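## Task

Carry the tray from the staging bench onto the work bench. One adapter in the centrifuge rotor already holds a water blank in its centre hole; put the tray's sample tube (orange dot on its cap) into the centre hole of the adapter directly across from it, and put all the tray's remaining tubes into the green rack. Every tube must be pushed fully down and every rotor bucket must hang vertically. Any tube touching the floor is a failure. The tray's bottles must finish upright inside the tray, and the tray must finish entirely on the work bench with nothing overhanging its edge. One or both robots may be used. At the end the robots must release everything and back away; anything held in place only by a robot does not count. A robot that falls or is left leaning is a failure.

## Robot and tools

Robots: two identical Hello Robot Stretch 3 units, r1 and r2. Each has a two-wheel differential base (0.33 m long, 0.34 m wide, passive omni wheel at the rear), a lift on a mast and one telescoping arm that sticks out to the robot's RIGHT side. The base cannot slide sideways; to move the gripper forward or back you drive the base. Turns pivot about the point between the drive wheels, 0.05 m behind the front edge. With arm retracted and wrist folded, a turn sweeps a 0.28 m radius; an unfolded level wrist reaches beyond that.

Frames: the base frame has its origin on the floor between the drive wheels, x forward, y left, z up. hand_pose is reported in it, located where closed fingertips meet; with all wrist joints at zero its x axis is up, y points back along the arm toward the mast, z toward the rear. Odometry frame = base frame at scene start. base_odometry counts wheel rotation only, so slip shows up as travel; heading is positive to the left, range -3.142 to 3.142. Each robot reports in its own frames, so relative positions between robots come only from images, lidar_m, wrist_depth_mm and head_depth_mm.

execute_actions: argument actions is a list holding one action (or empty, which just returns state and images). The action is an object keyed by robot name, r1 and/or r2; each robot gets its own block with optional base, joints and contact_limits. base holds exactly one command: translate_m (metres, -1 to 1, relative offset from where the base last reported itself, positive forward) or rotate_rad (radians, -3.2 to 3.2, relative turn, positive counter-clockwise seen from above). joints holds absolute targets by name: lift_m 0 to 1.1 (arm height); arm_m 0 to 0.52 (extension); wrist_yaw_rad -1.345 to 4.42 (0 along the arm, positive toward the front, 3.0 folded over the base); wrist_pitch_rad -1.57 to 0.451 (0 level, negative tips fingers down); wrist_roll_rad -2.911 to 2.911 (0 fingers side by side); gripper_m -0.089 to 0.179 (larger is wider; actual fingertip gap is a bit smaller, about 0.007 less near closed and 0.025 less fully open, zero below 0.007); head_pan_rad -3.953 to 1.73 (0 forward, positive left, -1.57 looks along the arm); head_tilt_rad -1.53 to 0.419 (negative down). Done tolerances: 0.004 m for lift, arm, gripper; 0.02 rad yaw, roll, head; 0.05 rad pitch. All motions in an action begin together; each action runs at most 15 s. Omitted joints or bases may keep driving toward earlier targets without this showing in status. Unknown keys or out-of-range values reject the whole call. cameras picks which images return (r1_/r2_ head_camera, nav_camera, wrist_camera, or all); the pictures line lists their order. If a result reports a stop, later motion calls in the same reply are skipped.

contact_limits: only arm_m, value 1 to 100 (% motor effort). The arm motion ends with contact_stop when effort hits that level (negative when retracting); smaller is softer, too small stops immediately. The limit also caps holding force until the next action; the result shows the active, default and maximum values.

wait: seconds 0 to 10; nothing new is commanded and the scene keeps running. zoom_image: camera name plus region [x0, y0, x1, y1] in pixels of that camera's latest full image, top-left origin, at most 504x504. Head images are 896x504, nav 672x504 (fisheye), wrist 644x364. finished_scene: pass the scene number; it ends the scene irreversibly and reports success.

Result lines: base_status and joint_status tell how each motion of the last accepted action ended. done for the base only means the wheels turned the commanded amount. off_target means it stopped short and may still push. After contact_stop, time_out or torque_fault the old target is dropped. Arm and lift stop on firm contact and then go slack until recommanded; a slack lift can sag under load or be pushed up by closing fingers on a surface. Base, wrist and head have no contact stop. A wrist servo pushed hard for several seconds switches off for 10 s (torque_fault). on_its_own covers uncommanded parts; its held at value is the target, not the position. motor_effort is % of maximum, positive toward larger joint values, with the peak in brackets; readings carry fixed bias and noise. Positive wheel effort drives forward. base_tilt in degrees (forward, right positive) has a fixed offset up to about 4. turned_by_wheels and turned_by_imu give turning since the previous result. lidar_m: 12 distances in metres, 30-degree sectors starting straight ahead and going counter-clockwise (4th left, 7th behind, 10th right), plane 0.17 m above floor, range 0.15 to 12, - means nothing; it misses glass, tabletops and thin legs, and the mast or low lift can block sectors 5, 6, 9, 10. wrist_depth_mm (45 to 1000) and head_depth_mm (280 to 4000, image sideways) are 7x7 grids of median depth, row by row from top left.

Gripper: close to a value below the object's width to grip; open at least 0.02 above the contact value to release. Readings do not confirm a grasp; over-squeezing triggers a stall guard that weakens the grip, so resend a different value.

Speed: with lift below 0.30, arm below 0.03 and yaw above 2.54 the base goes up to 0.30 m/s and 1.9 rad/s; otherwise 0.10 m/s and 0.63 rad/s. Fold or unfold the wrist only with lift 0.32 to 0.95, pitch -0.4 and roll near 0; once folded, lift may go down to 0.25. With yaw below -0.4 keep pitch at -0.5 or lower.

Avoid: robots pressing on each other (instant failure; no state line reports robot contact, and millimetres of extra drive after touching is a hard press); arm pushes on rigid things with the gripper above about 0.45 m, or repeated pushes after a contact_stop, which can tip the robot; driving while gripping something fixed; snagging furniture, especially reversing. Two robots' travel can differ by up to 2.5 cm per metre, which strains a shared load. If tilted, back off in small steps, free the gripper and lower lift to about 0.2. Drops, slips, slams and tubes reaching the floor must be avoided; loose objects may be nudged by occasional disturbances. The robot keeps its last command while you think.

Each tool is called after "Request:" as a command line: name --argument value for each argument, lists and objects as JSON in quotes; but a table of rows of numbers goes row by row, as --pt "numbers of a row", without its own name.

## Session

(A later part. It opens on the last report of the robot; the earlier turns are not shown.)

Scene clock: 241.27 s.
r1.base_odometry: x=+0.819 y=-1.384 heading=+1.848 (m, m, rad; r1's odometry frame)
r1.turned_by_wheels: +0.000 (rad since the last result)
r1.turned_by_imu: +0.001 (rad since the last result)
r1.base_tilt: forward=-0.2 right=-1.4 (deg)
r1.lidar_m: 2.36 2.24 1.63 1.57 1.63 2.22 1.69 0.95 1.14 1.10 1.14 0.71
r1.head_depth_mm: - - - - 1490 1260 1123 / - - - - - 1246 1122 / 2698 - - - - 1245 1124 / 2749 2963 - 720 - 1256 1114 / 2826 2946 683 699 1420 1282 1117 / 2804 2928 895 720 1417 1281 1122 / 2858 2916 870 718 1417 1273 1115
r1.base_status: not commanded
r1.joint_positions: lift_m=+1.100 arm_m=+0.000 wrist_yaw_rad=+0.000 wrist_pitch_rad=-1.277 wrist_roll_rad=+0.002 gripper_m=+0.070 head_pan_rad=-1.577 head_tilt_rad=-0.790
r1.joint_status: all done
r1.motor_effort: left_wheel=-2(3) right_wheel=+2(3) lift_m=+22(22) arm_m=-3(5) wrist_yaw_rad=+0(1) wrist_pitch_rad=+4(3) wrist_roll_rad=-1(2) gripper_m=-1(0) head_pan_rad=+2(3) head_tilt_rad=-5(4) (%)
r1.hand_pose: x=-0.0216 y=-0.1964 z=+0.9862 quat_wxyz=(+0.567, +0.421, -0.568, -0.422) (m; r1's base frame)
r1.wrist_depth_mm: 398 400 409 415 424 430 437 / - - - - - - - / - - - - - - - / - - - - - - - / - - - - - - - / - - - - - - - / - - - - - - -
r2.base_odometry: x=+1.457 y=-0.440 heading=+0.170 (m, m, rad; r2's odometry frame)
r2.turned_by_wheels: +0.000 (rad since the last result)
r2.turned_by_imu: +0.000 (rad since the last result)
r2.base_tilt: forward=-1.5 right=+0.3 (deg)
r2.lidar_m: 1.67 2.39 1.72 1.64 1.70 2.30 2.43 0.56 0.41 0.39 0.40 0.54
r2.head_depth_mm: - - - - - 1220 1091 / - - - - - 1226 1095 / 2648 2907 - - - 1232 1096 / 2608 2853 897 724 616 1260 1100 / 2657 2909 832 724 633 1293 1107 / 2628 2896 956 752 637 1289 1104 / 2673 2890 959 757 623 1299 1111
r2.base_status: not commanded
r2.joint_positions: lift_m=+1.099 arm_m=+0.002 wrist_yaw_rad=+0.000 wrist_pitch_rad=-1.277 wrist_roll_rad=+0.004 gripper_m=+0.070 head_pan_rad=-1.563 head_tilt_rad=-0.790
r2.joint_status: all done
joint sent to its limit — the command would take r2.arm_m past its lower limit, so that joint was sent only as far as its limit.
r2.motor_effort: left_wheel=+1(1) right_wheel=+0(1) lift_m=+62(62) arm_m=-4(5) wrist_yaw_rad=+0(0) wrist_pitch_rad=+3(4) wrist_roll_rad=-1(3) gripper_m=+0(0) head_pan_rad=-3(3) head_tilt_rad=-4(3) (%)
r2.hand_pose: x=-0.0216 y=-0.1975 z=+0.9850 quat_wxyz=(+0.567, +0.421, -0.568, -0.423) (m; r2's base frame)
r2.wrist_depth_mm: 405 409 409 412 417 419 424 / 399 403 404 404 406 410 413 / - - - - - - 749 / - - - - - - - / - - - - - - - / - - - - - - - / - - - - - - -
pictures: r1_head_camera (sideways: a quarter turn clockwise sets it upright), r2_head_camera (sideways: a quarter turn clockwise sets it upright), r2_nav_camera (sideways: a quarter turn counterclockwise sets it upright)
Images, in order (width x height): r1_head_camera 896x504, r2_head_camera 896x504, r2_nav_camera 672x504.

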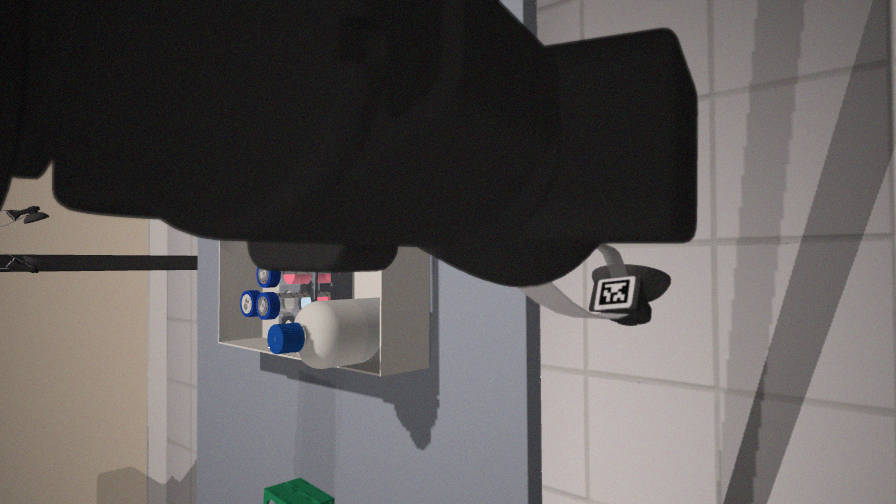

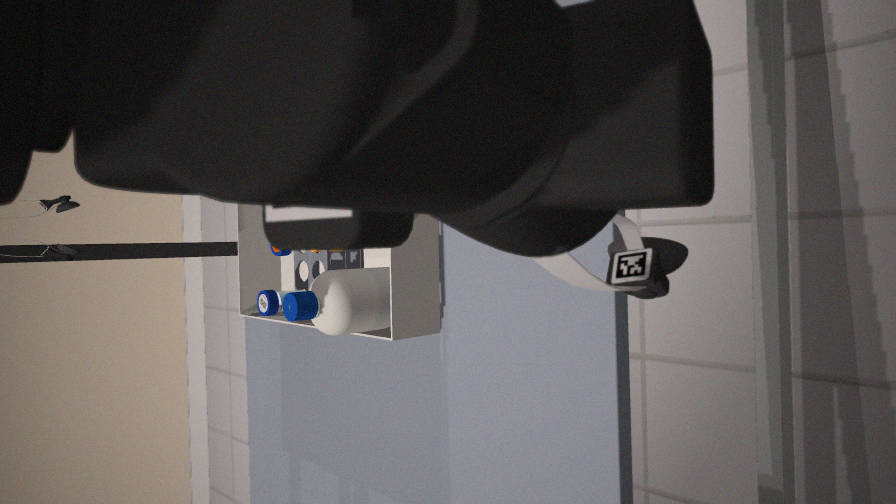

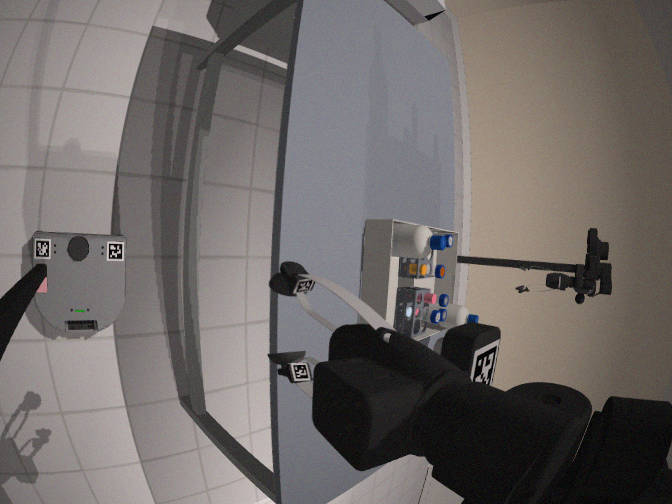

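Request:
execute_actions --actions '[{"r1":{"base":{"rotate_rad":0.4}},"r2":{"base":{"rotate_rad":0.4}}}]' --cameras '[]'

Request:
execute_actions --actions '[{"r1":{"base":{"translate_m":-0.45}},"r2":{"base":{"translate_m":-0.3}}}]' --cameras '[]'

Request:
execute_actions --actions '[{"r1":{"base":{"rotate_rad":-0.4}},"r2":{"base":{"rotate_rad":-0.4}}}]' --cameras '[]'

Request:
execute_actions --actions '[{"r1":{"base":{"translate_m":0.39},"joints":{"arm_m":0.3,"gripper_m":0.06}},"r2":{"base":{"translate_m":0.2},"joints":{"gripper_m":0.06}}}]' --cameras '["r1_head_camera","r1_wrist_camera","r2_head_camera"]'

Scene clock: 270.70 s.
r1.base_odometry: x=+0.819 y=-1.384 heading=+2.248 (m, m, rad; r1's odometry frame)
r1.turned_by_wheels: +0.400 (rad since the last result)
r1.turned_by_imu: +0.402 (rad since the last result)
r1.base_tilt: forward=-0.3 right=-1.5 (deg)
r1.lidar_m: 2.58 1.70 1.57 1.59 1.99 2.90 0.94 1.19 1.10 1.11 0.71 2.36
r1.head_depth_mm: - - - - 633 1256 1120 / - - - - - 1248 1121 / 2836 - - - - 1240 1122 / 2981 1230 - 741 - 1257 1125 / 3183 1199 896 742 1511 1282 1121 / 3274 2982 891 763 1490 1274 1113 / 3396 2954 894 871 1376 1270 1124
r1.base_status: done
r1.joint_positions: lift_m=+1.100 arm_m=+0.000 wrist_yaw_rad=+0.000 wrist_pitch_rad=-1.277 wrist_roll_rad=+0.002 gripper_m=+0.070 head_pan_rad=-1.577 head_tilt_rad=-0.790
r1.joint_status: not commanded
r1.motor_effort: left_wheel=-3(9) right_wheel=+3(7) lift_m=+21(22) arm_m=-3(3) wrist_yaw_rad=-1(0) wrist_pitch_rad=+4(4) wrist_roll_rad=-1(1) gripper_m=+1(0) head_pan_rad=+2(3) head_tilt_rad=-5(5) (%)
r1.hand_pose: x=-0.0216 y=-0.1964 z=+0.9862 quat_wxyz=(+0.567, +0.421, -0.568, -0.422) (m; r1's base frame)
r1.wrist_depth_mm: - - - 419 422 430 437 / - - - - 437 421 427 / - - - - - - 423 / - - - - - - - / - - - - - - - / - - - - - - - / - - - - - - -
r2.base_odometry: x=+1.457 y=-0.440 heading=+0.570 (m, m, rad; r2's odometry frame)
r2.turned_by_wheels: +0.400 (rad since the last result)
r2.turned_by_imu: +0.395 (rad since the last result)
r2.base_tilt: forward=-1.5 right=+0.2 (deg)
r2.lidar_m: 2.75 1.80 1.65 1.66 2.07 4.23 0.65 0.43 0.39 0.39 0.49 1.18
r2.head_depth_mm: - - - - - 1224 1076 / - - - - - 1224 1077 / 2764 2995 - - - 1229 1097 / 2875 3097 945 746 667 1263 1122 / 3011 3158 947 749 1405 1238 1122 / 3141 3142 955 753 1450 1244 1128 / 3296 3225 962 756 1490 1245 1131
r2.base_status: done
r2.joint_positions: lift_m=+1.099 arm_m=+0.002 wrist_yaw_rad=+0.000 wrist_pitch_rad=-1.277 wrist_roll_rad=+0.004 gripper_m=+0.070 head_pan_rad=-1.563 head_tilt_rad=-0.790
r2.joint_status: not commanded
r2.motor_effort: left_wheel=-4(9) right_wheel=+3(6) lift_m=+62(62) arm_m=-4(4) wrist_yaw_rad=+1(0) wrist_pitch_rad=+3(3) wrist_roll_rad=-2(1) gripper_m=+0(0) head_pan_rad=-3(3) head_tilt_rad=-3(3) (%)
r2.hand_pose: x=-0.0216 y=-0.1975 z=+0.9850 quat_wxyz=(+0.567, +0.421, -0.568, -0.423) (m; r2's base frame)
r2.wrist_depth_mm: - - 409 414 414 422 415 / - - - 408 405 412 407 / - - - - 420 406 400 / - - - - - - 400 / - - - - - - 952 / - - - - - - - / - - - - - - -
pictures: none
No camera images: the call's "cameras" was empty. Leave "cameras" out to get every camera's image.

Scene clock: 276.17 s.
r1.base_odometry: x=+1.101 y=-1.735 heading=+2.248 (m, m, rad; r1's odometry frame)
r1.turned_by_wheels: +0.000 (rad since the last result)
r1.turned_by_imu: +0.000 (rad since the last result)
r1.base_tilt: forward=-0.2 right=-1.4 (deg)
r1.lidar_m: 2.87 1.89 1.74 1.75 2.20 2.49 0.50 0.52 0.93 0.94 1.17 1.00
r1.head_depth_mm: - - - - 607 517 1124 / - - - - - 520 1123 / 2668 - - - - 1226 1122 / 2903 2990 - 722 - 1237 1115 / 2890 1425 802 677 610 1272 1116 / 3077 2938 792 680 615 1272 1116 / 3278 1174 812 684 645 1269 1116
r1.base_status: done
r1.joint_positions: lift_m=+1.100 arm_m=+0.000 wrist_yaw_rad=+0.000 wrist_pitch_rad=-1.277 wrist_roll_rad=+0.002 gripper_m=+0.070 head_pan_rad=-1.577 head_tilt_rad=-0.790
r1.joint_status: not commanded
r1.motor_effort: left_wheel=-3(9) right_wheel=+3(4) lift_m=+22(22) arm_m=-3(3) wrist_yaw_rad=+0(0) wrist_pitch_rad=+4(4) wrist_roll_rad=-1(1) gripper_m=+0(1) head_pan_rad=+2(2) head_tilt_rad=-5(4) (%)
r1.hand_pose: x=-0.0216 y=-0.1964 z=+0.9862 quat_wxyz=(+0.567, +0.421, -0.568, -0.422) (m; r1's base frame)
r1.wrist_depth_mm: 394 403 407 414 423 426 438 / - 397 403 409 413 421 426 / - - 400 402 411 412 420 / - - - - 403 408 416 / - - - - - 404 408 / - - - - - - 653 / - - - - - - -
r2.base_odometry: x=+1.204 y=-0.601 heading=+0.570 (m, m, rad; r2's odometry frame)
r2.turned_by_wheels: +0.000 (rad since the last result)
r2.turned_by_imu: -0.001 (rad since the last result)
r2.base_tilt: forward=-1.5 right=+0.3 (deg)
r2.lidar_m: 2.94 1.92 1.76 1.77 2.21 2.36 0.45 0.30 0.28 0.28 0.35 0.71
r2.head_depth_mm: - - - - - 500 1073 / - - - - - 501 1113 / 2628 2932 - - - 536 1081 / 2766 2976 867 703 615 1208 1082 / 2725 3002 818 706 618 1235 1082 / 3041 3158 955 731 621 1271 1126 / 3143 3217 957 756 639 1246 1130
r2.base_status: done
r2.joint_positions: lift_m=+1.099 arm_m=+0.002 wrist_yaw_rad=+0.000 wrist_pitch_rad=-1.277 wrist_roll_rad=+0.004 gripper_m=+0.070 head_pan_rad=-1.563 head_tilt_rad=-0.790
r2.joint_status: not commanded
r2.motor_effort: left_wheel=-4(10) right_wheel=+3(4) lift_m=+62(62) arm_m=-4(4) wrist_yaw_rad=+1(0) wrist_pitch_rad=+3(3) wrist_roll_rad=-1(1) gripper_m=+0(0) head_pan_rad=-4(4) head_tilt_rad=-3(3) (%)
r2.hand_pose: x=-0.0216 y=-0.1975 z=+0.9850 quat_wxyz=(+0.567, +0.421, -0.568, -0.423) (m; r2's base frame)
r2.wrist_depth_mm: 413 405 412 408 415 415 418 / - 402 406 407 406 413 411 / - - 402 398 403 403 403 / - - - 394 400 398 399 / - - - - 393 390 396 / - - - - - - 382 / - - - - - - -
pictures: none
No camera images: the call's "cameras" was empty. Leave "cameras" out to get every camera's image.

Scene clock: 277.80 s.
r1.base_odometry: x=+1.101 y=-1.735 heading=+1.848 (m, m, rad; r1's odometry frame)
r1.turned_by_wheels: -0.400 (rad since the last result)
r1.turned_by_imu: -0.400 (rad since the last result)
r1.base_tilt: forward=-0.3 right=-1.4 (deg)
r1.lidar_m: 2.75 2.49 1.81 1.74 1.81 2.46 1.00 0.50 0.85 0.93 0.96 1.00
r1.head_depth_mm: - - - - 607 1233 1109 / - - - - - 1251 1123 / 2589 - - - - 1244 1124 / 2680 2870 - 745 - 1232 1121 / 2654 2867 893 726 609 1203 1121 / 2646 2895 897 719 602 1203 1122 / 2635 2880 777 681 603 551 1120
r1.base_status: done
r1.joint_positions: lift_m=+1.100 arm_m=+0.000 wrist_yaw_rad=+0.000 wrist_pitch_rad=-1.277 wrist_roll_rad=+0.002 gripper_m=+0.070 head_pan_rad=-1.577 head_tilt_rad=-0.790
r1.joint_status: not commanded
r1.motor_effort: left_wheel=+5(12) right_wheel=-3(6) lift_m=+22(22) arm_m=-3(3) wrist_yaw_rad=+0(1) wrist_pitch_rad=+4(4) wrist_roll_rad=-1(1) gripper_m=+1(0) head_pan_rad=+2(2) head_tilt_rad=-5(5) (%)
r1.hand_pose: x=-0.0216 y=-0.1964 z=+0.9862 quat_wxyz=(+0.567, +0.421, -0.568, -0.422) (m; r1's base frame)
r1.wrist_depth_mm: 358 402 409 415 421 429 437 / 387 396 403 408 414 421 428 / 384 390 393 403 409 415 423 / 381 398 - - - 948 704 / - - - - - - - / - - - - - - - / - - - - - - -
r2.base_odometry: x=+1.204 y=-0.601 heading=+0.170 (m, m, rad; r2's odometry frame)
r2.turned_by_wheels: -0.400 (rad since the last result)
r2.turned_by_imu: -0.395 (rad since the last result)
r2.base_tilt: forward=-1.6 right=+0.3 (deg)
r2.lidar_m: 1.01 2.55 1.83 1.75 1.82 2.45 2.13 0.40 0.29 0.28 0.29 0.39
r2.head_depth_mm: - - - - - 521 1058 / - - - - - 520 1075 / 2555 2801 - - - 518 1076 / 2543 2875 946 746 616 525 1084 / 2551 2841 848 746 618 538 1082 / 2562 2843 834 751 621 540 1072 / 2559 2848 917 753 623 542 1131
r2.base_status: done
r2.joint_positions: lift_m=+1.099 arm_m=+0.002 wrist_yaw_rad=+0.000 wrist_pitch_rad=-1.277 wrist_roll_rad=+0.004 gripper_m=+0.070 head_pan_rad=-1.563 head_tilt_rad=-0.790
r2.joint_status: not commanded
r2.motor_effort: left_wheel=+4(8) right_wheel=-3(4) lift_m=+62(62) arm_m=-4(4) wrist_yaw_rad=+1(0) wrist_pitch_rad=+3(3) wrist_roll_rad=-1(1) gripper_m=+0(0) head_pan_rad=-4(3) head_tilt_rad=-4(3) (%)
r2.hand_pose: x=-0.0216 y=-0.1975 z=+0.9850 quat_wxyz=(+0.567, +0.421, -0.568, -0.423) (m; r2's base frame)
r2.wrist_depth_mm: 409 409 412 413 414 414 420 / 396 400 402 407 403 409 413 / 392 397 397 395 401 407 405 / 386 387 398 393 399 396 401 / - - - - - - - / - - - - - - - / - - - - - - -
pictures: none
No camera images: the call's "cameras" was empty. Leave "cameras" out to get every camera's image.

Scene clock: 282.93 s.
r1.base_odometry: x=+0.994 y=-1.360 heading=+1.848 (m, m, rad; r1's odometry frame)
r1.turned_by_wheels: +0.000 (rad since the last result)
r1.turned_by_imu: +0.001 (rad since the last result)
r1.base_tilt: forward=-0.2 right=-1.4 (deg)
r1.lidar_m: 2.36 2.49 1.81 1.75 1.81 2.46 1.02 0.85 0.96 0.92 0.96 0.64
r1.head_depth_mm: 2678 2852 904 728 607 1211 1128 / 2692 2928 901 698 590 1213 1125 / 2634 2815 799 697 589 1217 1121 / - 2692 836 701 590 1203 1117 / 2494 2842 830 676 588 551 1120 / 2647 2856 865 557 589 549 1119 / 2579 2854 891 717 601 549 1115
r1.base_status: done
r1.joint_positions: lift_m=+1.100 arm_m=+0.300 wrist_yaw_rad=+0.000 wrist_pitch_rad=-1.277 wrist_roll_rad=+0.002 gripper_m=+0.060 head_pan_rad=-1.577 head_tilt_rad=-0.790
r1.joint_status: all done
r1.motor_effort: left_wheel=+5(11) right_wheel=-3(4) lift_m=+22(22) arm_m=+4(2) wrist_yaw_rad=-1(0) wrist_pitch_rad=+3(3) wrist_roll_rad=-1(1) gripper_m=+0(46) head_pan_rad=+3(3) head_tilt_rad=-5(5) (%)
r1.hand_pose: x=-0.0216 y=-0.4958 z=+0.9862 quat_wxyz=(+0.567, +0.421, -0.568, -0.422) (m; r1's base frame)
r1.wrist_depth_mm: 397 396 402 407 353 429 433 / 389 388 398 404 411 421 425 / 387 361 329 341 343 415 421 / 377 376 340 391 356 408 412 / 373 374 383 387 397 395 408 / 367 235 375 380 384 398 401 / 362 203 350 374 382 390 395
r2.base_odometry: x=+1.401 y=-0.567 heading=+0.170 (m, m, rad; r2's odometry frame)
r2.turned_by_wheels: +0.000 (rad since the last result)
r2.turned_by_imu: +0.000 (rad since the last result)
r2.base_tilt: forward=-1.5 right=+0.3 (deg)
r2.lidar_m: 1.26 2.54 1.84 1.76 1.82 2.45 2.33 0.40 0.29 0.27 0.28 0.38
r2.head_depth_mm: - - - - - 512 1072 / - - - - - 512 1076 / 2569 2799 - - - 513 1078 / 2549 2806 908 744 616 524 1064 / 649 2763 910 665 618 539 1065 / 2553 2842 921 625 620 540 1127 / 2534 2874 959 755 623 541 1135
r2.base_status: done
r2.joint_positions: lift_m=+1.099 arm_m=+0.002 wrist_yaw_rad=+0.000 wrist_pitch_rad=-1.277 wrist_roll_rad=+0.004 gripper_m=+0.060 head_pan_rad=-1.563 head_tilt_rad=-0.790
r2.joint_status: all done
r2.motor_effort: left_wheel=+4(9) right_wheel=-2(4) lift_m=+62(62) arm_m=-4(4) wrist_yaw_rad=+0(0) wrist_pitch_rad=+3(3) wrist_roll_rad=-1(2) gripper_m=+0(47) head_pan_rad=-3(4) head_tilt_rad=-3(4) (%)
r2.hand_pose: x=-0.0216 y=-0.1975 z=+0.9850 quat_wxyz=(+0.567, +0.421, -0.568, -0.423) (m; r2's base frame)
r2.wrist_depth_mm: 406 407 412 413 416 419 422 / 398 397 404 405 412 410 412 / 394 390 398 399 398 406 408 / 387 391 391 395 400 398 400 / - - - - - - - / - - - - - - - / - - - - - - -
pictures: r1_head_camera (sideways: a quarter turn clockwise sets it upright), r1_wrist_camera, r2_head_camera (sideways: a quarter turn clockwise sets it upright)
Images, in order (width x height): r1_head_camera 896x504, r1_wrist_camera 644x364, r2_head_camera 896x504.

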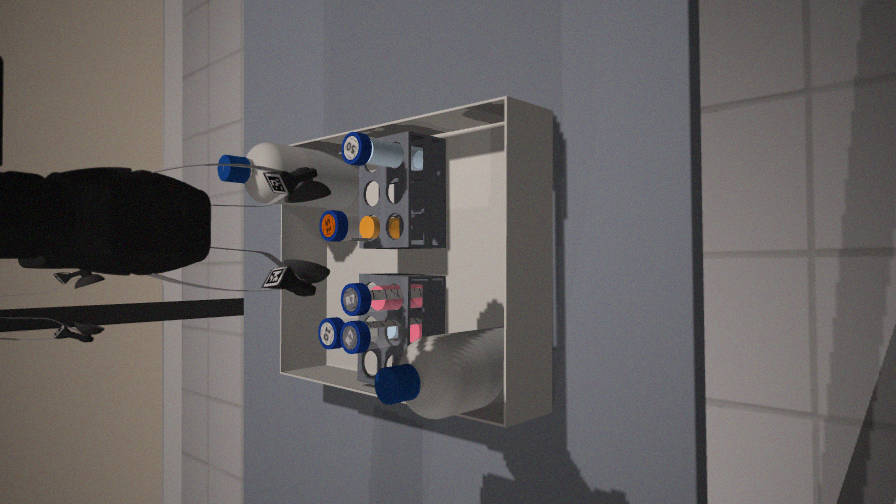

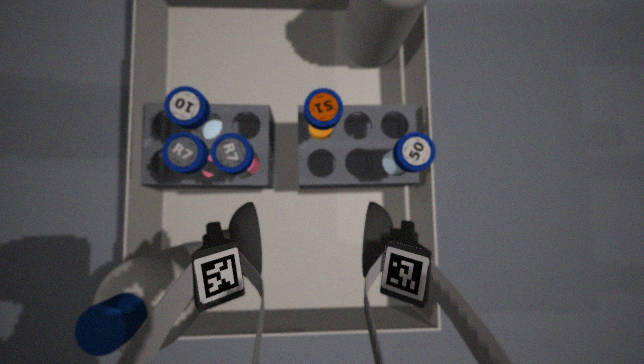

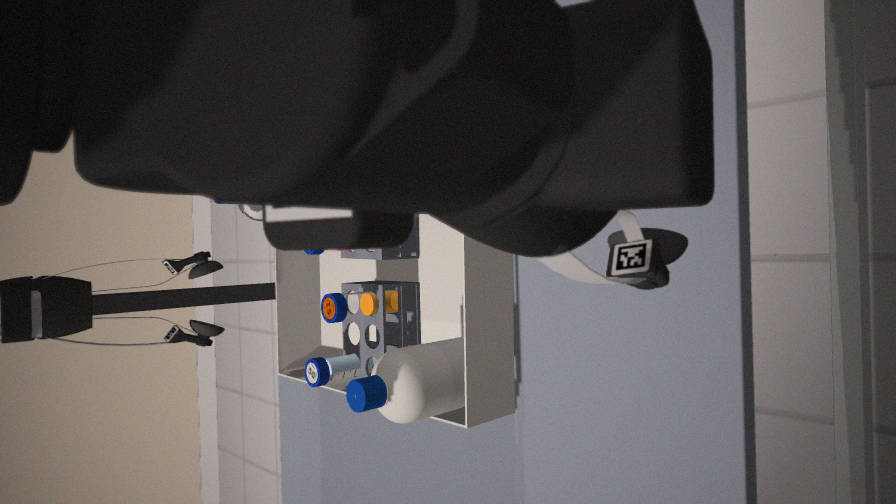

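Request:
execute_actions --actions '[{"r1":{"joints":{"arm_m":0.39}}}]' --cameras '[]'

Request:
execute_actions --actions '[{"r1":{"joints":{"lift_m":1.03}}}]' --cameras '["r1_head_camera","r1_wrist_camera"]'

Scene clock: 298.00 s.
r1.base_odometry: x=+0.994 y=-1.360 heading=+1.848 (m, m, rad; r1's odometry frame)
r1.turned_by_wheels: +0.000 (rad since the last result)
r1.turned_by_imu: +0.001 (rad since the last result)
r1.base_tilt: forward=-0.2 right=-1.4 (deg)
r1.lidar_m: 2.36 2.48 1.81 1.75 1.80 2.46 1.02 0.85 0.96 0.93 0.96 0.64
r1.head_depth_mm: 2651 2916 900 728 607 1218 1129 / 2681 2885 899 698 592 1210 1128 / 2666 2885 786 703 592 1203 1122 / - 2885 834 700 589 1205 1109 / 2535 2828 830 680 589 551 1118 / 2636 2880 865 556 590 550 1118 / 2649 2838 892 719 599 549 1120
r1.base_status: not commanded
r1.joint_positions: lift_m=+1.100 arm_m=+0.390 wrist_yaw_rad=+0.000 wrist_pitch_rad=-1.277 wrist_roll_rad=+0.002 gripper_m=+0.060 head_pan_rad=-1.577 head_tilt_rad=-0.790
r1.joint_status: all done
r1.motor_effort: left_wheel=+5(5) right_wheel=-3(3) lift_m=+22(22) arm_m=+4(5) wrist_yaw_rad=+0(0) wrist_pitch_rad=+3(4) wrist_roll_rad=-1(1) gripper_m=+0(0) head_pan_rad=+3(2) head_tilt_rad=-5(4) (%)
r1.hand_pose: x=-0.0216 y=-0.5858 z=+0.9862 quat_wxyz=(+0.567, +0.421, -0.568, -0.422) (m; r1's base frame)
r1.wrist_depth_mm: 397 403 409 416 263 425 433 / 387 390 396 379 264 415 428 / 385 385 393 395 380 415 419 / 379 381 385 394 397 406 411 / 376 322 322 362 396 401 410 / 369 335 373 382 385 392 400 / 363 340 369 375 378 389 396
r2.base_odometry: x=+1.401 y=-0.567 heading=+0.170 (m, m, rad; r2's odometry frame)
r2.turned_by_wheels: +0.000 (rad since the last result)
r2.turned_by_imu: +0.000 (rad since the last result)
r2.base_tilt: forward=-1.5 right=+0.3 (deg)
r2.lidar_m: 1.26 2.55 1.84 1.76 1.82 2.45 2.33 0.40 0.29 0.27 0.28 0.38
r2.head_depth_mm: - - - - - 513 1073 / - - - - - 512 1077 / 2546 2781 - - - 513 1082 / 2522 2854 904 744 617 525 1061 / 569 1368 910 663 618 537 1067 / 2563 2834 923 626 621 540 1126 / 2579 2828 962 756 624 542 1130
r2.base_status: not commanded
r2.joint_positions: lift_m=+1.099 arm_m=+0.002 wrist_yaw_rad=+0.000 wrist_pitch_rad=-1.277 wrist_roll_rad=+0.004 gripper_m=+0.060 head_pan_rad=-1.563 head_tilt_rad=-0.790
r2.joint_status: not commanded
r2.motor_effort: left_wheel=+4(3) right_wheel=-2(2) lift_m=+62(62) arm_m=-4(4) wrist_yaw_rad=+0(1) wrist_pitch_rad=+3(3) wrist_roll_rad=-1(1) gripper_m=+0(0) head_pan_rad=-4(3) head_tilt_rad=-3(3) (%)
r2.hand_pose: x=-0.0216 y=-0.1975 z=+0.9850 quat_wxyz=(+0.567, +0.421, -0.568, -0.423) (m; r2's base frame)
r2.wrist_depth_mm: 408 406 410 411 414 418 418 / 396 401 403 404 410 407 409 / 391 394 396 397 403 404 406 / 386 392 392 393 396 399 397 / - - - - - - - / - - - - - - - / - - - - - - -
pictures: none
No camera images: the call's "cameras" was empty. Leave "cameras" out to get every camera's image.

Scene clock: 299.47 s.
r1.base_odometry: x=+0.994 y=-1.360 heading=+1.848 (m, m, rad; r1's odometry frame)
r1.turned_by_wheels: +0.000 (rad since the last result)
r1.turned_by_imu: +0.000 (rad since the last result)
r1.base_tilt: forward=-0.2 right=-1.3 (deg)
r1.lidar_m: 2.36 2.49 1.81 1.74 1.81 2.46 1.02 0.85 0.96 0.93 0.96 0.64
r1.head_depth_mm: 2781 2927 904 726 605 1205 1125 / 2739 2950 902 694 590 1216 1120 / - 2851 778 701 589 1209 1124 / 2566 2699 834 702 590 1211 1119 / 2522 2791 827 681 591 552 1118 / 2628 2825 865 557 588 549 1118 / 2644 2816 890 717 599 550 1113
r1.base_status: not commanded
r1.joint_positions: lift_m=+1.030 arm_m=+0.390 wrist_yaw_rad=+0.000 wrist_pitch_rad=-1.277 wrist_roll_rad=+0.002 gripper_m=+0.060 head_pan_rad=-1.577 head_tilt_rad=-0.790
r1.joint_status: all done
r1.motor_effort: left_wheel=+5(5) right_wheel=-3(3) lift_m=+14(20) arm_m=+4(4) wrist_yaw_rad=-1(0) wrist_pitch_rad=+3(3) wrist_roll_rad=-1(1) gripper_m=+0(0) head_pan_rad=+1(2) head_tilt_rad=-5(5) (%)
r1.hand_pose: x=-0.0216 y=-0.5858 z=+0.9168 quat_wxyz=(+0.567, +0.421, -0.568, -0.422) (m; r1's base frame)
r1.wrist_depth_mm: 324 281 291 291 192 351 358 / 319 320 325 331 236 344 350 / 314 313 321 326 328 340 342 / 309 280 316 320 292 333 340 / 304 245 279 257 262 330 335 / 301 187 307 309 314 324 328 / 298 277 303 308 309 319 323
r2.base_odometry: x=+1.401 y=-0.567 heading=+0.170 (m, m, rad; r2's odometry frame)
r2.turned_by_wheels: +0.000 (rad since the last result)
r2.turned_by_imu: +0.000 (rad since the last result)
r2.base_tilt: forward=-1.5 right=+0.2 (deg)
r2.lidar_m: 1.25 2.54 1.84 1.76 1.82 2.45 2.34 0.40 0.29 0.27 0.28 0.38
r2.head_depth_mm: - - - - - 512 1073 / - - - - - 512 1075 / 2553 2794 - - - 514 1080 / 2556 2829 887 744 617 525 1067 / 569 2714 899 662 619 538 1070 / 2544 2849 922 625 621 539 1128 / 2559 2851 959 756 622 542 1132
r2.base_status: not commanded
r2.joint_positions: lift_m=+1.099 arm_m=+0.002 wrist_yaw_rad=+0.000 wrist_pitch_rad=-1.277 wrist_roll_rad=+0.004 gripper_m=+0.060 head_pan_rad=-1.563 head_tilt_rad=-0.790
r2.joint_status: not commanded
r2.motor_effort: left_wheel=+4(4) right_wheel=-3(3) lift_m=+62(62) arm_m=-4(4) wrist_yaw_rad=+0(1) wrist_pitch_rad=+3(3) wrist_roll_rad=-1(1) gripper_m=+0(0) head_pan_rad=-3(3) head_tilt_rad=-3(3) (%)
r2.hand_pose: x=-0.0216 y=-0.1975 z=+0.9850 quat_wxyz=(+0.567, +0.421, -0.568, -0.423) (m; r2's base frame)
r2.wrist_depth_mm: 406 404 410 413 410 413 422 / 399 402 405 408 407 416 411 / 396 394 398 398 400 400 407 / 392 392 393 394 397 400 400 / - - - - - - - / - - - - - - - / - - - - - - -
pictures: r1_head_camera (sideways: a quarter turn clockwise sets it upright), r1_wrist_camera
Images, in order (width x height): r1_head_camera 896x504, r1_wrist_camera 644x364.

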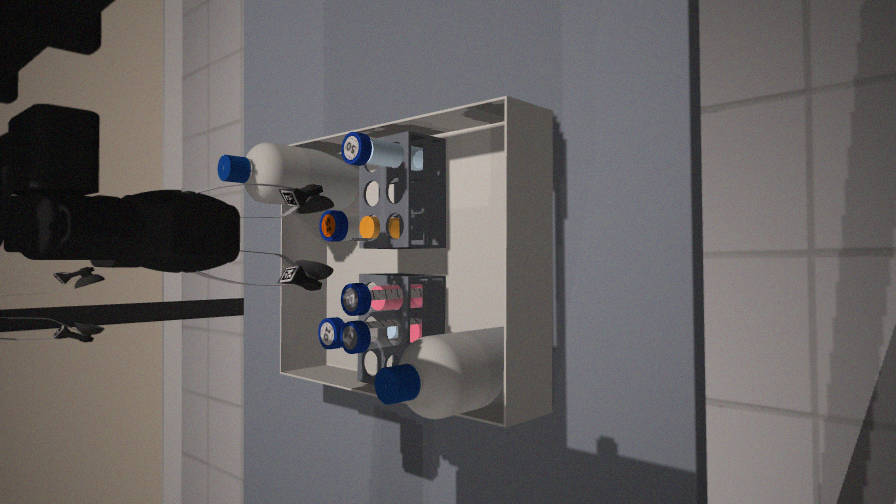

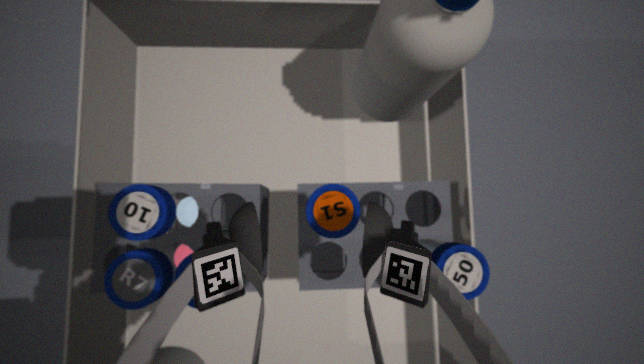

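Request:
execute_actions --actions '[{"r1":{"base":{"translate_m":-0.009},"joints":{"arm_m":0.397,"lift_m":0.975}}}]' --cameras '["r1_head_camera","r1_wrist_camera"]'

Scene clock: 306.60 s.
r1.base_odometry: x=+0.996 y=-1.368 heading=+1.848 (m, m, rad; r1's odometry frame)
r1.turned_by_wheels: +0.000 (rad since the last result)
r1.turned_by_imu: +0.001 (rad since the last result)
r1.base_tilt: forward=-0.2 right=-1.5 (deg)
r1.lidar_m: 2.37 2.49 1.81 1.74 1.80 2.46 1.01 0.84 0.96 0.93 0.96 0.65
r1.head_depth_mm: 2585 - 874 724 604 1216 1128 / - 2846 905 704 604 1208 1126 / - 2790 765 701 592 1211 1127 / 2598 2871 833 701 591 1206 1128 / 2539 2682 825 695 588 551 1123 / 2650 2888 866 545 587 550 1120 / 2669 2856 894 719 601 549 1114
r1.base_status: done
r1.joint_positions: lift_m=+0.975 arm_m=+0.397 wrist_yaw_rad=+0.000 wrist_pitch_rad=-1.277 wrist_roll_rad=+0.002 gripper_m=+0.060 head_pan_rad=-1.577 head_tilt_rad=-0.790
r1.joint_status: all done
r1.motor_effort: left_wheel=+5(7) right_wheel=-3(9) lift_m=+14(14) arm_m=+4(5) wrist_yaw_rad=+0(0) wrist_pitch_rad=+3(3) wrist_roll_rad=-2(1) gripper_m=+0(1) head_pan_rad=+2(2) head_tilt_rad=-6(5) (%)
r1.hand_pose: x=-0.0216 y=-0.5928 z=+0.8618 quat_wxyz=(+0.567, +0.421, -0.568, -0.422) (m; r1's base frame)
r1.wrist_depth_mm: 232 266 269 274 161 168 293 / 232 265 269 273 215 284 290 / 231 261 264 269 271 279 283 / 214 257 261 264 269 274 279 / 134 196 251 140 235 219 275 / 137 191 253 199 200 146 271 / 131 132 249 253 256 141 268
r2.base_odometry: x=+1.401 y=-0.567 heading=+0.170 (m, m, rad; r2's odometry frame)
r2.turned_by_wheels: +0.000 (rad since the last result)
r2.turned_by_imu: +0.000 (rad since the last result)
r2.base_tilt: forward=-1.5 right=+0.2 (deg)
r2.lidar_m: 1.26 2.55 1.84 1.76 1.82 2.46 2.34 0.40 0.29 0.27 0.28 0.38
r2.head_depth_mm: - - - - - 512 1073 / - - - - - 511 1078 / 2567 2774 - - - 513 1080 / 2524 2858 888 743 616 526 1069 / 572 633 900 663 618 538 1066 / 572 2828 922 625 621 539 1132 / 2551 2851 961 755 624 543 1126
r2.base_status: not commanded
r2.joint_positions: lift_m=+1.099 arm_m=+0.002 wrist_yaw_rad=+0.000 wrist_pitch_rad=-1.277 wrist_roll_rad=+0.004 gripper_m=+0.060 head_pan_rad=-1.563 head_tilt_rad=-0.790
r2.joint_status: not commanded
r2.motor_effort: left_wheel=+4(4) right_wheel=-3(3) lift_m=+62(62) arm_m=-4(4) wrist_yaw_rad=-1(0) wrist_pitch_rad=+3(3) wrist_roll_rad=-1(1) gripper_m=+0(0) head_pan_rad=-3(4) head_tilt_rad=-3(3) (%)
r2.hand_pose: x=-0.0216 y=-0.1975 z=+0.9850 quat_wxyz=(+0.567, +0.421, -0.568, -0.423) (m; r2's base frame)
r2.wrist_depth_mm: 405 410 409 409 416 420 417 / 398 403 401 406 406 416 412 / 391 394 399 395 402 401 404 / 388 393 388 395 395 399 398 / - - - - - - - / - - - - - - - / - - - - - - -
pictures: r1_head_camera (sideways: a quarter turn clockwise sets it upright), r1_wrist_camera
Images, in order (width x height): r1_head_camera 896x504, r1_wrist_camera 644x364.

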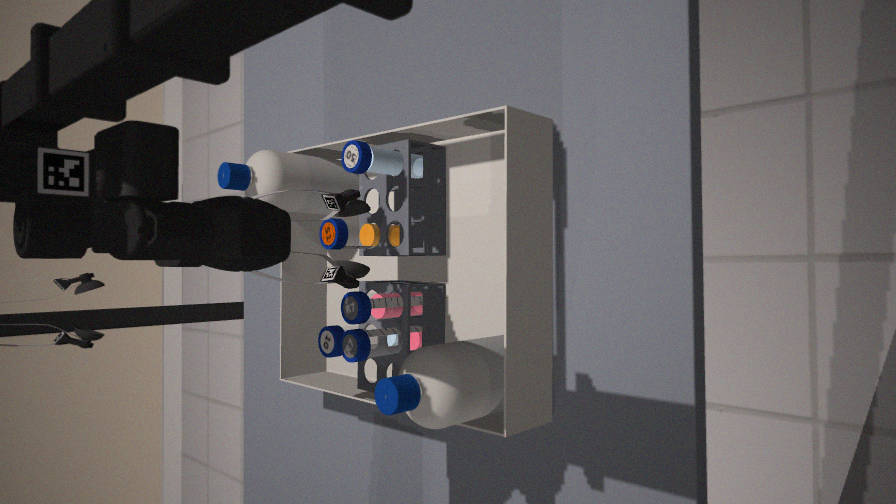

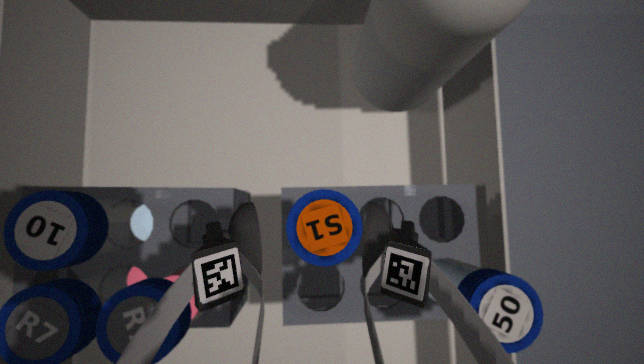

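Request:
execute_actions --actions '[{"r1":{"joints":{"lift_m":0.958}}}]' --cameras '[]'

Request:
execute_actions --actions '[{"r1":{"joints":{"gripper_m":0.0}}}]' --cameras '["r1_wrist_camera"]'

Request:
execute_actions --actions '[{"r1":{"joints":{"lift_m":1.1}}}]' --cameras '["r1_head_camera","r1_wrist_camera"]'

Scene clock: 313.83 s.
r1.base_odometry: x=+0.996 y=-1.368 heading=+1.848 (m, m, rad; r1's odometry frame)
r1.turned_by_wheels: +0.000 (rad since the last result)
r1.turned_by_imu: +0.001 (rad since the last result)
r1.base_tilt: forward=-0.1 right=-1.3 (deg)
r1.lidar_m: 2.36 2.49 1.81 1.74 1.81 2.47 1.01 0.84 0.96 0.93 0.96 0.65
r1.head_depth_mm: 2619 - 871 708 608 1213 1124 / - 2863 903 704 605 1201 1131 / - 1871 771 703 593 1207 1116 / 2530 2921 837 700 591 1204 1123 / 2540 2716 831 695 588 551 1118 / 2674 2862 868 545 586 549 1113 / 2653 2879 888 718 602 549 1123
r1.base_status: not commanded
r1.joint_positions: lift_m=+0.958 arm_m=+0.397 wrist_yaw_rad=+0.000 wrist_pitch_rad=-1.276 wrist_roll_rad=+0.002 gripper_m=+0.060 head_pan_rad=-1.577 head_tilt_rad=-0.790
r1.joint_status: all done
r1.motor_effort: left_wheel=+5(5) right_wheel=-3(3) lift_m=+11(16) arm_m=+4(4) wrist_yaw_rad=+0(0) wrist_pitch_rad=+3(4) wrist_roll_rad=-1(1) gripper_m=-1(0) head_pan_rad=+2(2) head_tilt_rad=-5(5) (%)
r1.hand_pose: x=-0.0216 y=-0.5931 z=+0.8450 quat_wxyz=(+0.568, +0.421, -0.568, -0.422) (m; r1's base frame)
r1.wrist_depth_mm: 232 251 255 258 160 161 276 / 232 248 253 256 213 235 272 / 231 244 247 251 257 235 267 / 219 242 244 248 251 203 261 / 126 199 235 123 218 190 257 / 175 177 236 182 211 149 253 / 116 116 233 235 239 123 249
r2.base_odometry: x=+1.401 y=-0.567 heading=+0.170 (m, m, rad; r2's odometry frame)
r2.turned_by_wheels: +0.000 (rad since the last result)
r2.turned_by_imu: +0.000 (rad since the last result)
r2.base_tilt: forward=-1.5 right=+0.2 (deg)
r2.lidar_m: 1.25 2.55 1.84 1.76 1.82 2.45 2.33 0.40 0.29 0.27 0.28 0.38
r2.head_depth_mm: - - - - - 512 1073 / - - - - - 512 1076 / 2555 2808 - - - 514 1079 / 2559 2821 899 744 618 525 1064 / 585 628 897 664 619 538 1062 / 564 2839 922 625 621 540 1128 / 2545 2846 961 753 624 541 1130
r2.base_status: not commanded
r2.joint_positions: lift_m=+1.099 arm_m=+0.002 wrist_yaw_rad=+0.000 wrist_pitch_rad=-1.277 wrist_roll_rad=+0.004 gripper_m=+0.060 head_pan_rad=-1.563 head_tilt_rad=-0.790
r2.joint_status: not commanded
r2.motor_effort: left_wheel=+4(4) right_wheel=-2(3) lift_m=+62(62) arm_m=-4(4) wrist_yaw_rad=+0(1) wrist_pitch_rad=+3(3) wrist_roll_rad=-1(1) gripper_m=+0(0) head_pan_rad=-4(4) head_tilt_rad=-3(3) (%)
r2.hand_pose: x=-0.0216 y=-0.1975 z=+0.9850 quat_wxyz=(+0.567, +0.421, -0.568, -0.423) (m; r2's base frame)
r2.wrist_depth_mm: 407 408 410 416 416 420 422 / 402 401 404 407 408 411 410 / 394 394 394 397 399 407 404 / 387 390 396 391 392 399 400 / - - - - - - - / - - - - - - - / - - - - - - -
pictures: none
No camera images: the call's "cameras" was empty. Leave "cameras" out to get every camera's image.

Scene clock: 314.93 s.
r1.base_odometry: x=+0.996 y=-1.368 heading=+1.848 (m, m, rad; r1's odometry frame)
r1.turned_by_wheels: +0.000 (rad since the last result)
r1.turned_by_imu: +0.000 (rad since the last result)
r1.base_tilt: forward=-0.3 right=-1.3 (deg)
r1.lidar_m: 2.38 2.49 1.82 1.74 1.81 2.47 1.01 0.84 0.96 0.93 0.96 0.65
r1.head_depth_mm: 2621 - 874 707 608 1216 1121 / - 2834 902 700 604 1207 1120 / - 1883 767 702 590 1202 1123 / 2559 2936 839 703 590 1206 1122 / 2569 2730 829 697 589 1207 1123 / 2635 2885 865 543 588 551 1120 / 2651 2864 893 718 602 550 1116
r1.base_status: not commanded
r1.joint_positions: lift_m=+0.958 arm_m=+0.397 wrist_yaw_rad=-0.003 wrist_pitch_rad=-1.270 wrist_roll_rad=-0.001 gripper_m=+0.001 head_pan_rad=-1.577 head_tilt_rad=-0.790
r1.joint_status: all done
r1.motor_effort: left_wheel=-2(5) right_wheel=+6(6) lift_m=+11(12) arm_m=+4(3) wrist_yaw_rad=+3(3) wrist_pitch_rad=+0(3) wrist_roll_rad=+0(1) gripper_m=-17(89) head_pan_rad=+2(3) head_tilt_rad=-5(5) (%)
r1.hand_pose: x=-0.0218 y=-0.5946 z=+0.8453 quat_wxyz=(+0.569, +0.419, -0.569, -0.420) (m; r1's base frame)
r1.wrist_depth_mm: 235 253 259 261 158 165 279 / 234 249 255 257 208 231 274 / 234 246 250 254 257 231 270 / 221 242 245 249 253 231 264 / 129 206 200 124 220 200 260 / 175 177 180 183 187 148 255 / 116 117 234 209 239 124 251
r2.base_odometry: x=+1.401 y=-0.567 heading=+0.170 (m, m, rad; r2's odometry frame)
r2.turned_by_wheels: +0.000 (rad since the last result)
r2.turned_by_imu: +0.000 (rad since the last result)
r2.base_tilt: forward=-1.5 right=+0.3 (deg)
r2.lidar_m: 1.26 2.56 1.84 1.76 1.82 2.45 2.33 0.40 0.29 0.27 0.28 0.38
r2.head_depth_mm: - - - - - 512 1074 / - - - - - 510 1075 / 2569 2802 - - - 513 1079 / 2530 2828 898 744 618 526 1062 / 583 630 897 665 619 539 1066 / 565 2854 920 624 621 540 1127 / 2531 2845 961 753 622 542 1132
r2.base_status: not commanded
r2.joint_positions: lift_m=+1.099 arm_m=+0.002 wrist_yaw_rad=+0.000 wrist_pitch_rad=-1.277 wrist_roll_rad=+0.004 gripper_m=+0.060 head_pan_rad=-1.563 head_tilt_rad=-0.790
r2.joint_status: not commanded
r2.motor_effort: left_wheel=+4(4) right_wheel=-2(3) lift_m=+63(62) arm_m=-4(4) wrist_yaw_rad=+0(1) wrist_pitch_rad=+3(3) wrist_roll_rad=-2(1) gripper_m=+0(0) head_pan_rad=-4(3) head_tilt_rad=-3(3) (%)
r2.hand_pose: x=-0.0216 y=-0.1975 z=+0.9850 quat_wxyz=(+0.567, +0.421, -0.568, -0.423) (m; r2's base frame)
r2.wrist_depth_mm: 409 411 406 413 418 417 422 / 401 405 403 405 409 410 411 / 393 393 396 398 400 402 406 / 388 391 390 395 396 399 398 / - - - - - - - / - - - - - - - / - - - - - - -
pictures: r1_wrist_camera
Images, in order (width x height): r1_wrist_camera 644x364.

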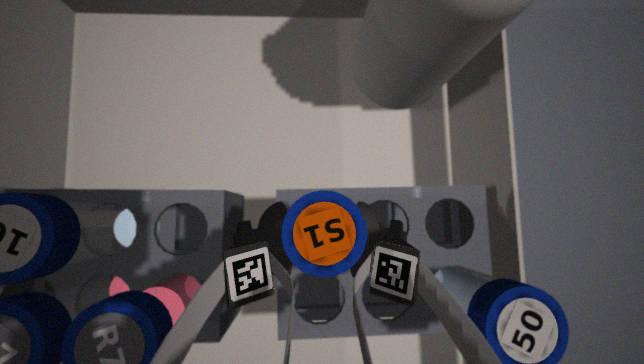

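Scene clock: 317.07 s.
r1.base_odometry: x=+0.996 y=-1.368 heading=+1.848 (m, m, rad; r1's odometry frame)
r1.turned_by_wheels: +0.000 (rad since the last result)
r1.turned_by_imu: +0.001 (rad since the last result)
r1.base_tilt: forward=-0.2 right=-1.4 (deg)
r1.lidar_m: 2.37 2.48 1.81 1.74 1.80 2.46 1.01 0.84 0.96 0.93 0.96 0.65
r1.head_depth_mm: 2690 2934 903 726 606 1215 1127 / 2654 2886 901 706 606 1214 1129 / 2626 2857 780 701 589 1205 1125 / - 2927 835 698 590 1212 1125 / 2538 2684 831 700 589 553 1119 / 2632 2884 861 544 587 551 1117 / 2615 2862 890 719 601 551 1120
r1.base_status: not commanded
r1.joint_positions: lift_m=+1.100 arm_m=+0.397 wrist_yaw_rad=-0.002 wrist_pitch_rad=-1.270 wrist_roll_rad=-0.001 gripper_m=+0.001 head_pan_rad=-1.577 head_tilt_rad=-0.790
r1.joint_status: all done
r1.motor_effort: left_wheel=+4(4) right_wheel=-3(6) lift_m=+22(26) arm_m=+3(4) wrist_yaw_rad=+3(3) wrist_pitch_rad=+0(1) wrist_roll_rad=+0(0) gripper_m=-11(17) head_pan_rad=+3(3) head_tilt_rad=-5(6) (%)
r1.hand_pose: x=-0.0217 y=-0.5945 z=+0.9865 quat_wxyz=(+0.569, +0.419, -0.569, -0.420) (m; r1's base frame)
r1.wrist_depth_mm: 398 401 411 419 420 428 437 / 390 372 381 357 259 423 430 / 382 384 392 397 402 413 419 / 378 377 386 391 400 406 412 / 373 317 323 120 368 402 409 / 367 339 375 376 390 391 403 / 360 338 370 374 379 389 393
r2.base_odometry: x=+1.401 y=-0.567 heading=+0.170 (m, m, rad; r2's odometry frame)
r2.turned_by_wheels: +0.000 (rad since the last result)
r2.turned_by_imu: +0.000 (rad since the last result)
r2.base_tilt: forward=-1.5 right=+0.3 (deg)
r2.lidar_m: 1.26 2.55 1.83 1.76 1.82 2.46 2.33 0.40 0.29 0.27 0.28 0.38
r2.head_depth_mm: - - - - - 512 1073 / - - - - - 512 1072 / 2553 2813 - - - 514 1079 / 2548 2845 907 743 618 525 1060 / 556 2752 910 662 619 538 1065 / 2544 2848 921 625 622 541 1124 / 2527 2852 961 758 623 542 1127
r2.base_status: not commanded
r2.joint_positions: lift_m=+1.099 arm_m=+0.002 wrist_yaw_rad=+0.000 wrist_pitch_rad=-1.277 wrist_roll_rad=+0.004 gripper_m=+0.060 head_pan_rad=-1.563 head_tilt_rad=-0.790
r2.joint_status: not commanded
r2.motor_effort: left_wheel=+4(4) right_wheel=-2(2) lift_m=+62(62) arm_m=-4(4) wrist_yaw_rad=-2(1) wrist_pitch_rad=+3(3) wrist_roll_rad=-1(1) gripper_m=+0(0) head_pan_rad=-3(3) head_tilt_rad=-3(3) (%)
r2.hand_pose: x=-0.0216 y=-0.1975 z=+0.9850 quat_wxyz=(+0.567, +0.421, -0.568, -0.423) (m; r2's base frame)
r2.wrist_depth_mm: 404 409 409 411 413 418 417 / 400 403 403 404 408 410 413 / 395 394 396 398 401 405 406 / 391 391 394 393 397 398 400 / - - - - - - - / - - - - - - - / - - - - - - -
pictures: r1_head_camera (sideways: a quarter turn clockwise sets it upright), r1_wrist_camera
Images, in order (width x height): r1_head_camera 896x504, r1_wrist_camera 644x364.

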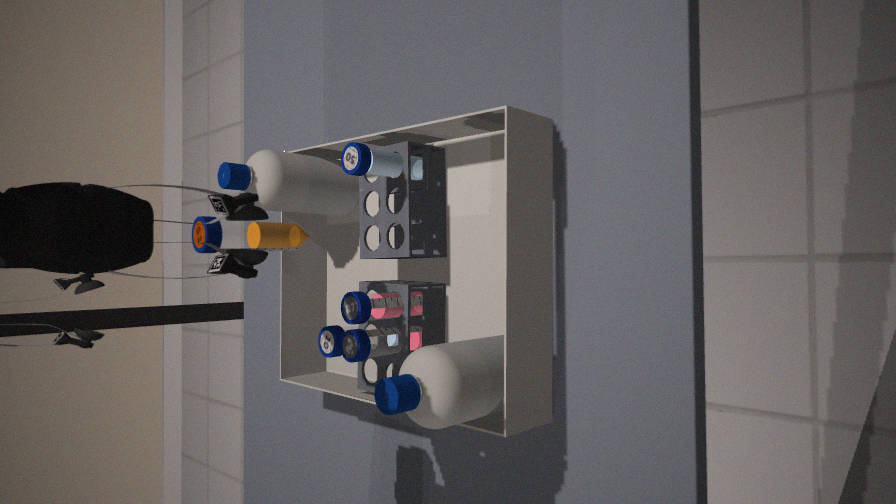

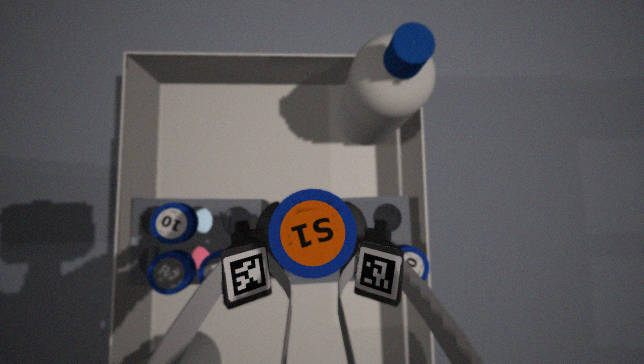

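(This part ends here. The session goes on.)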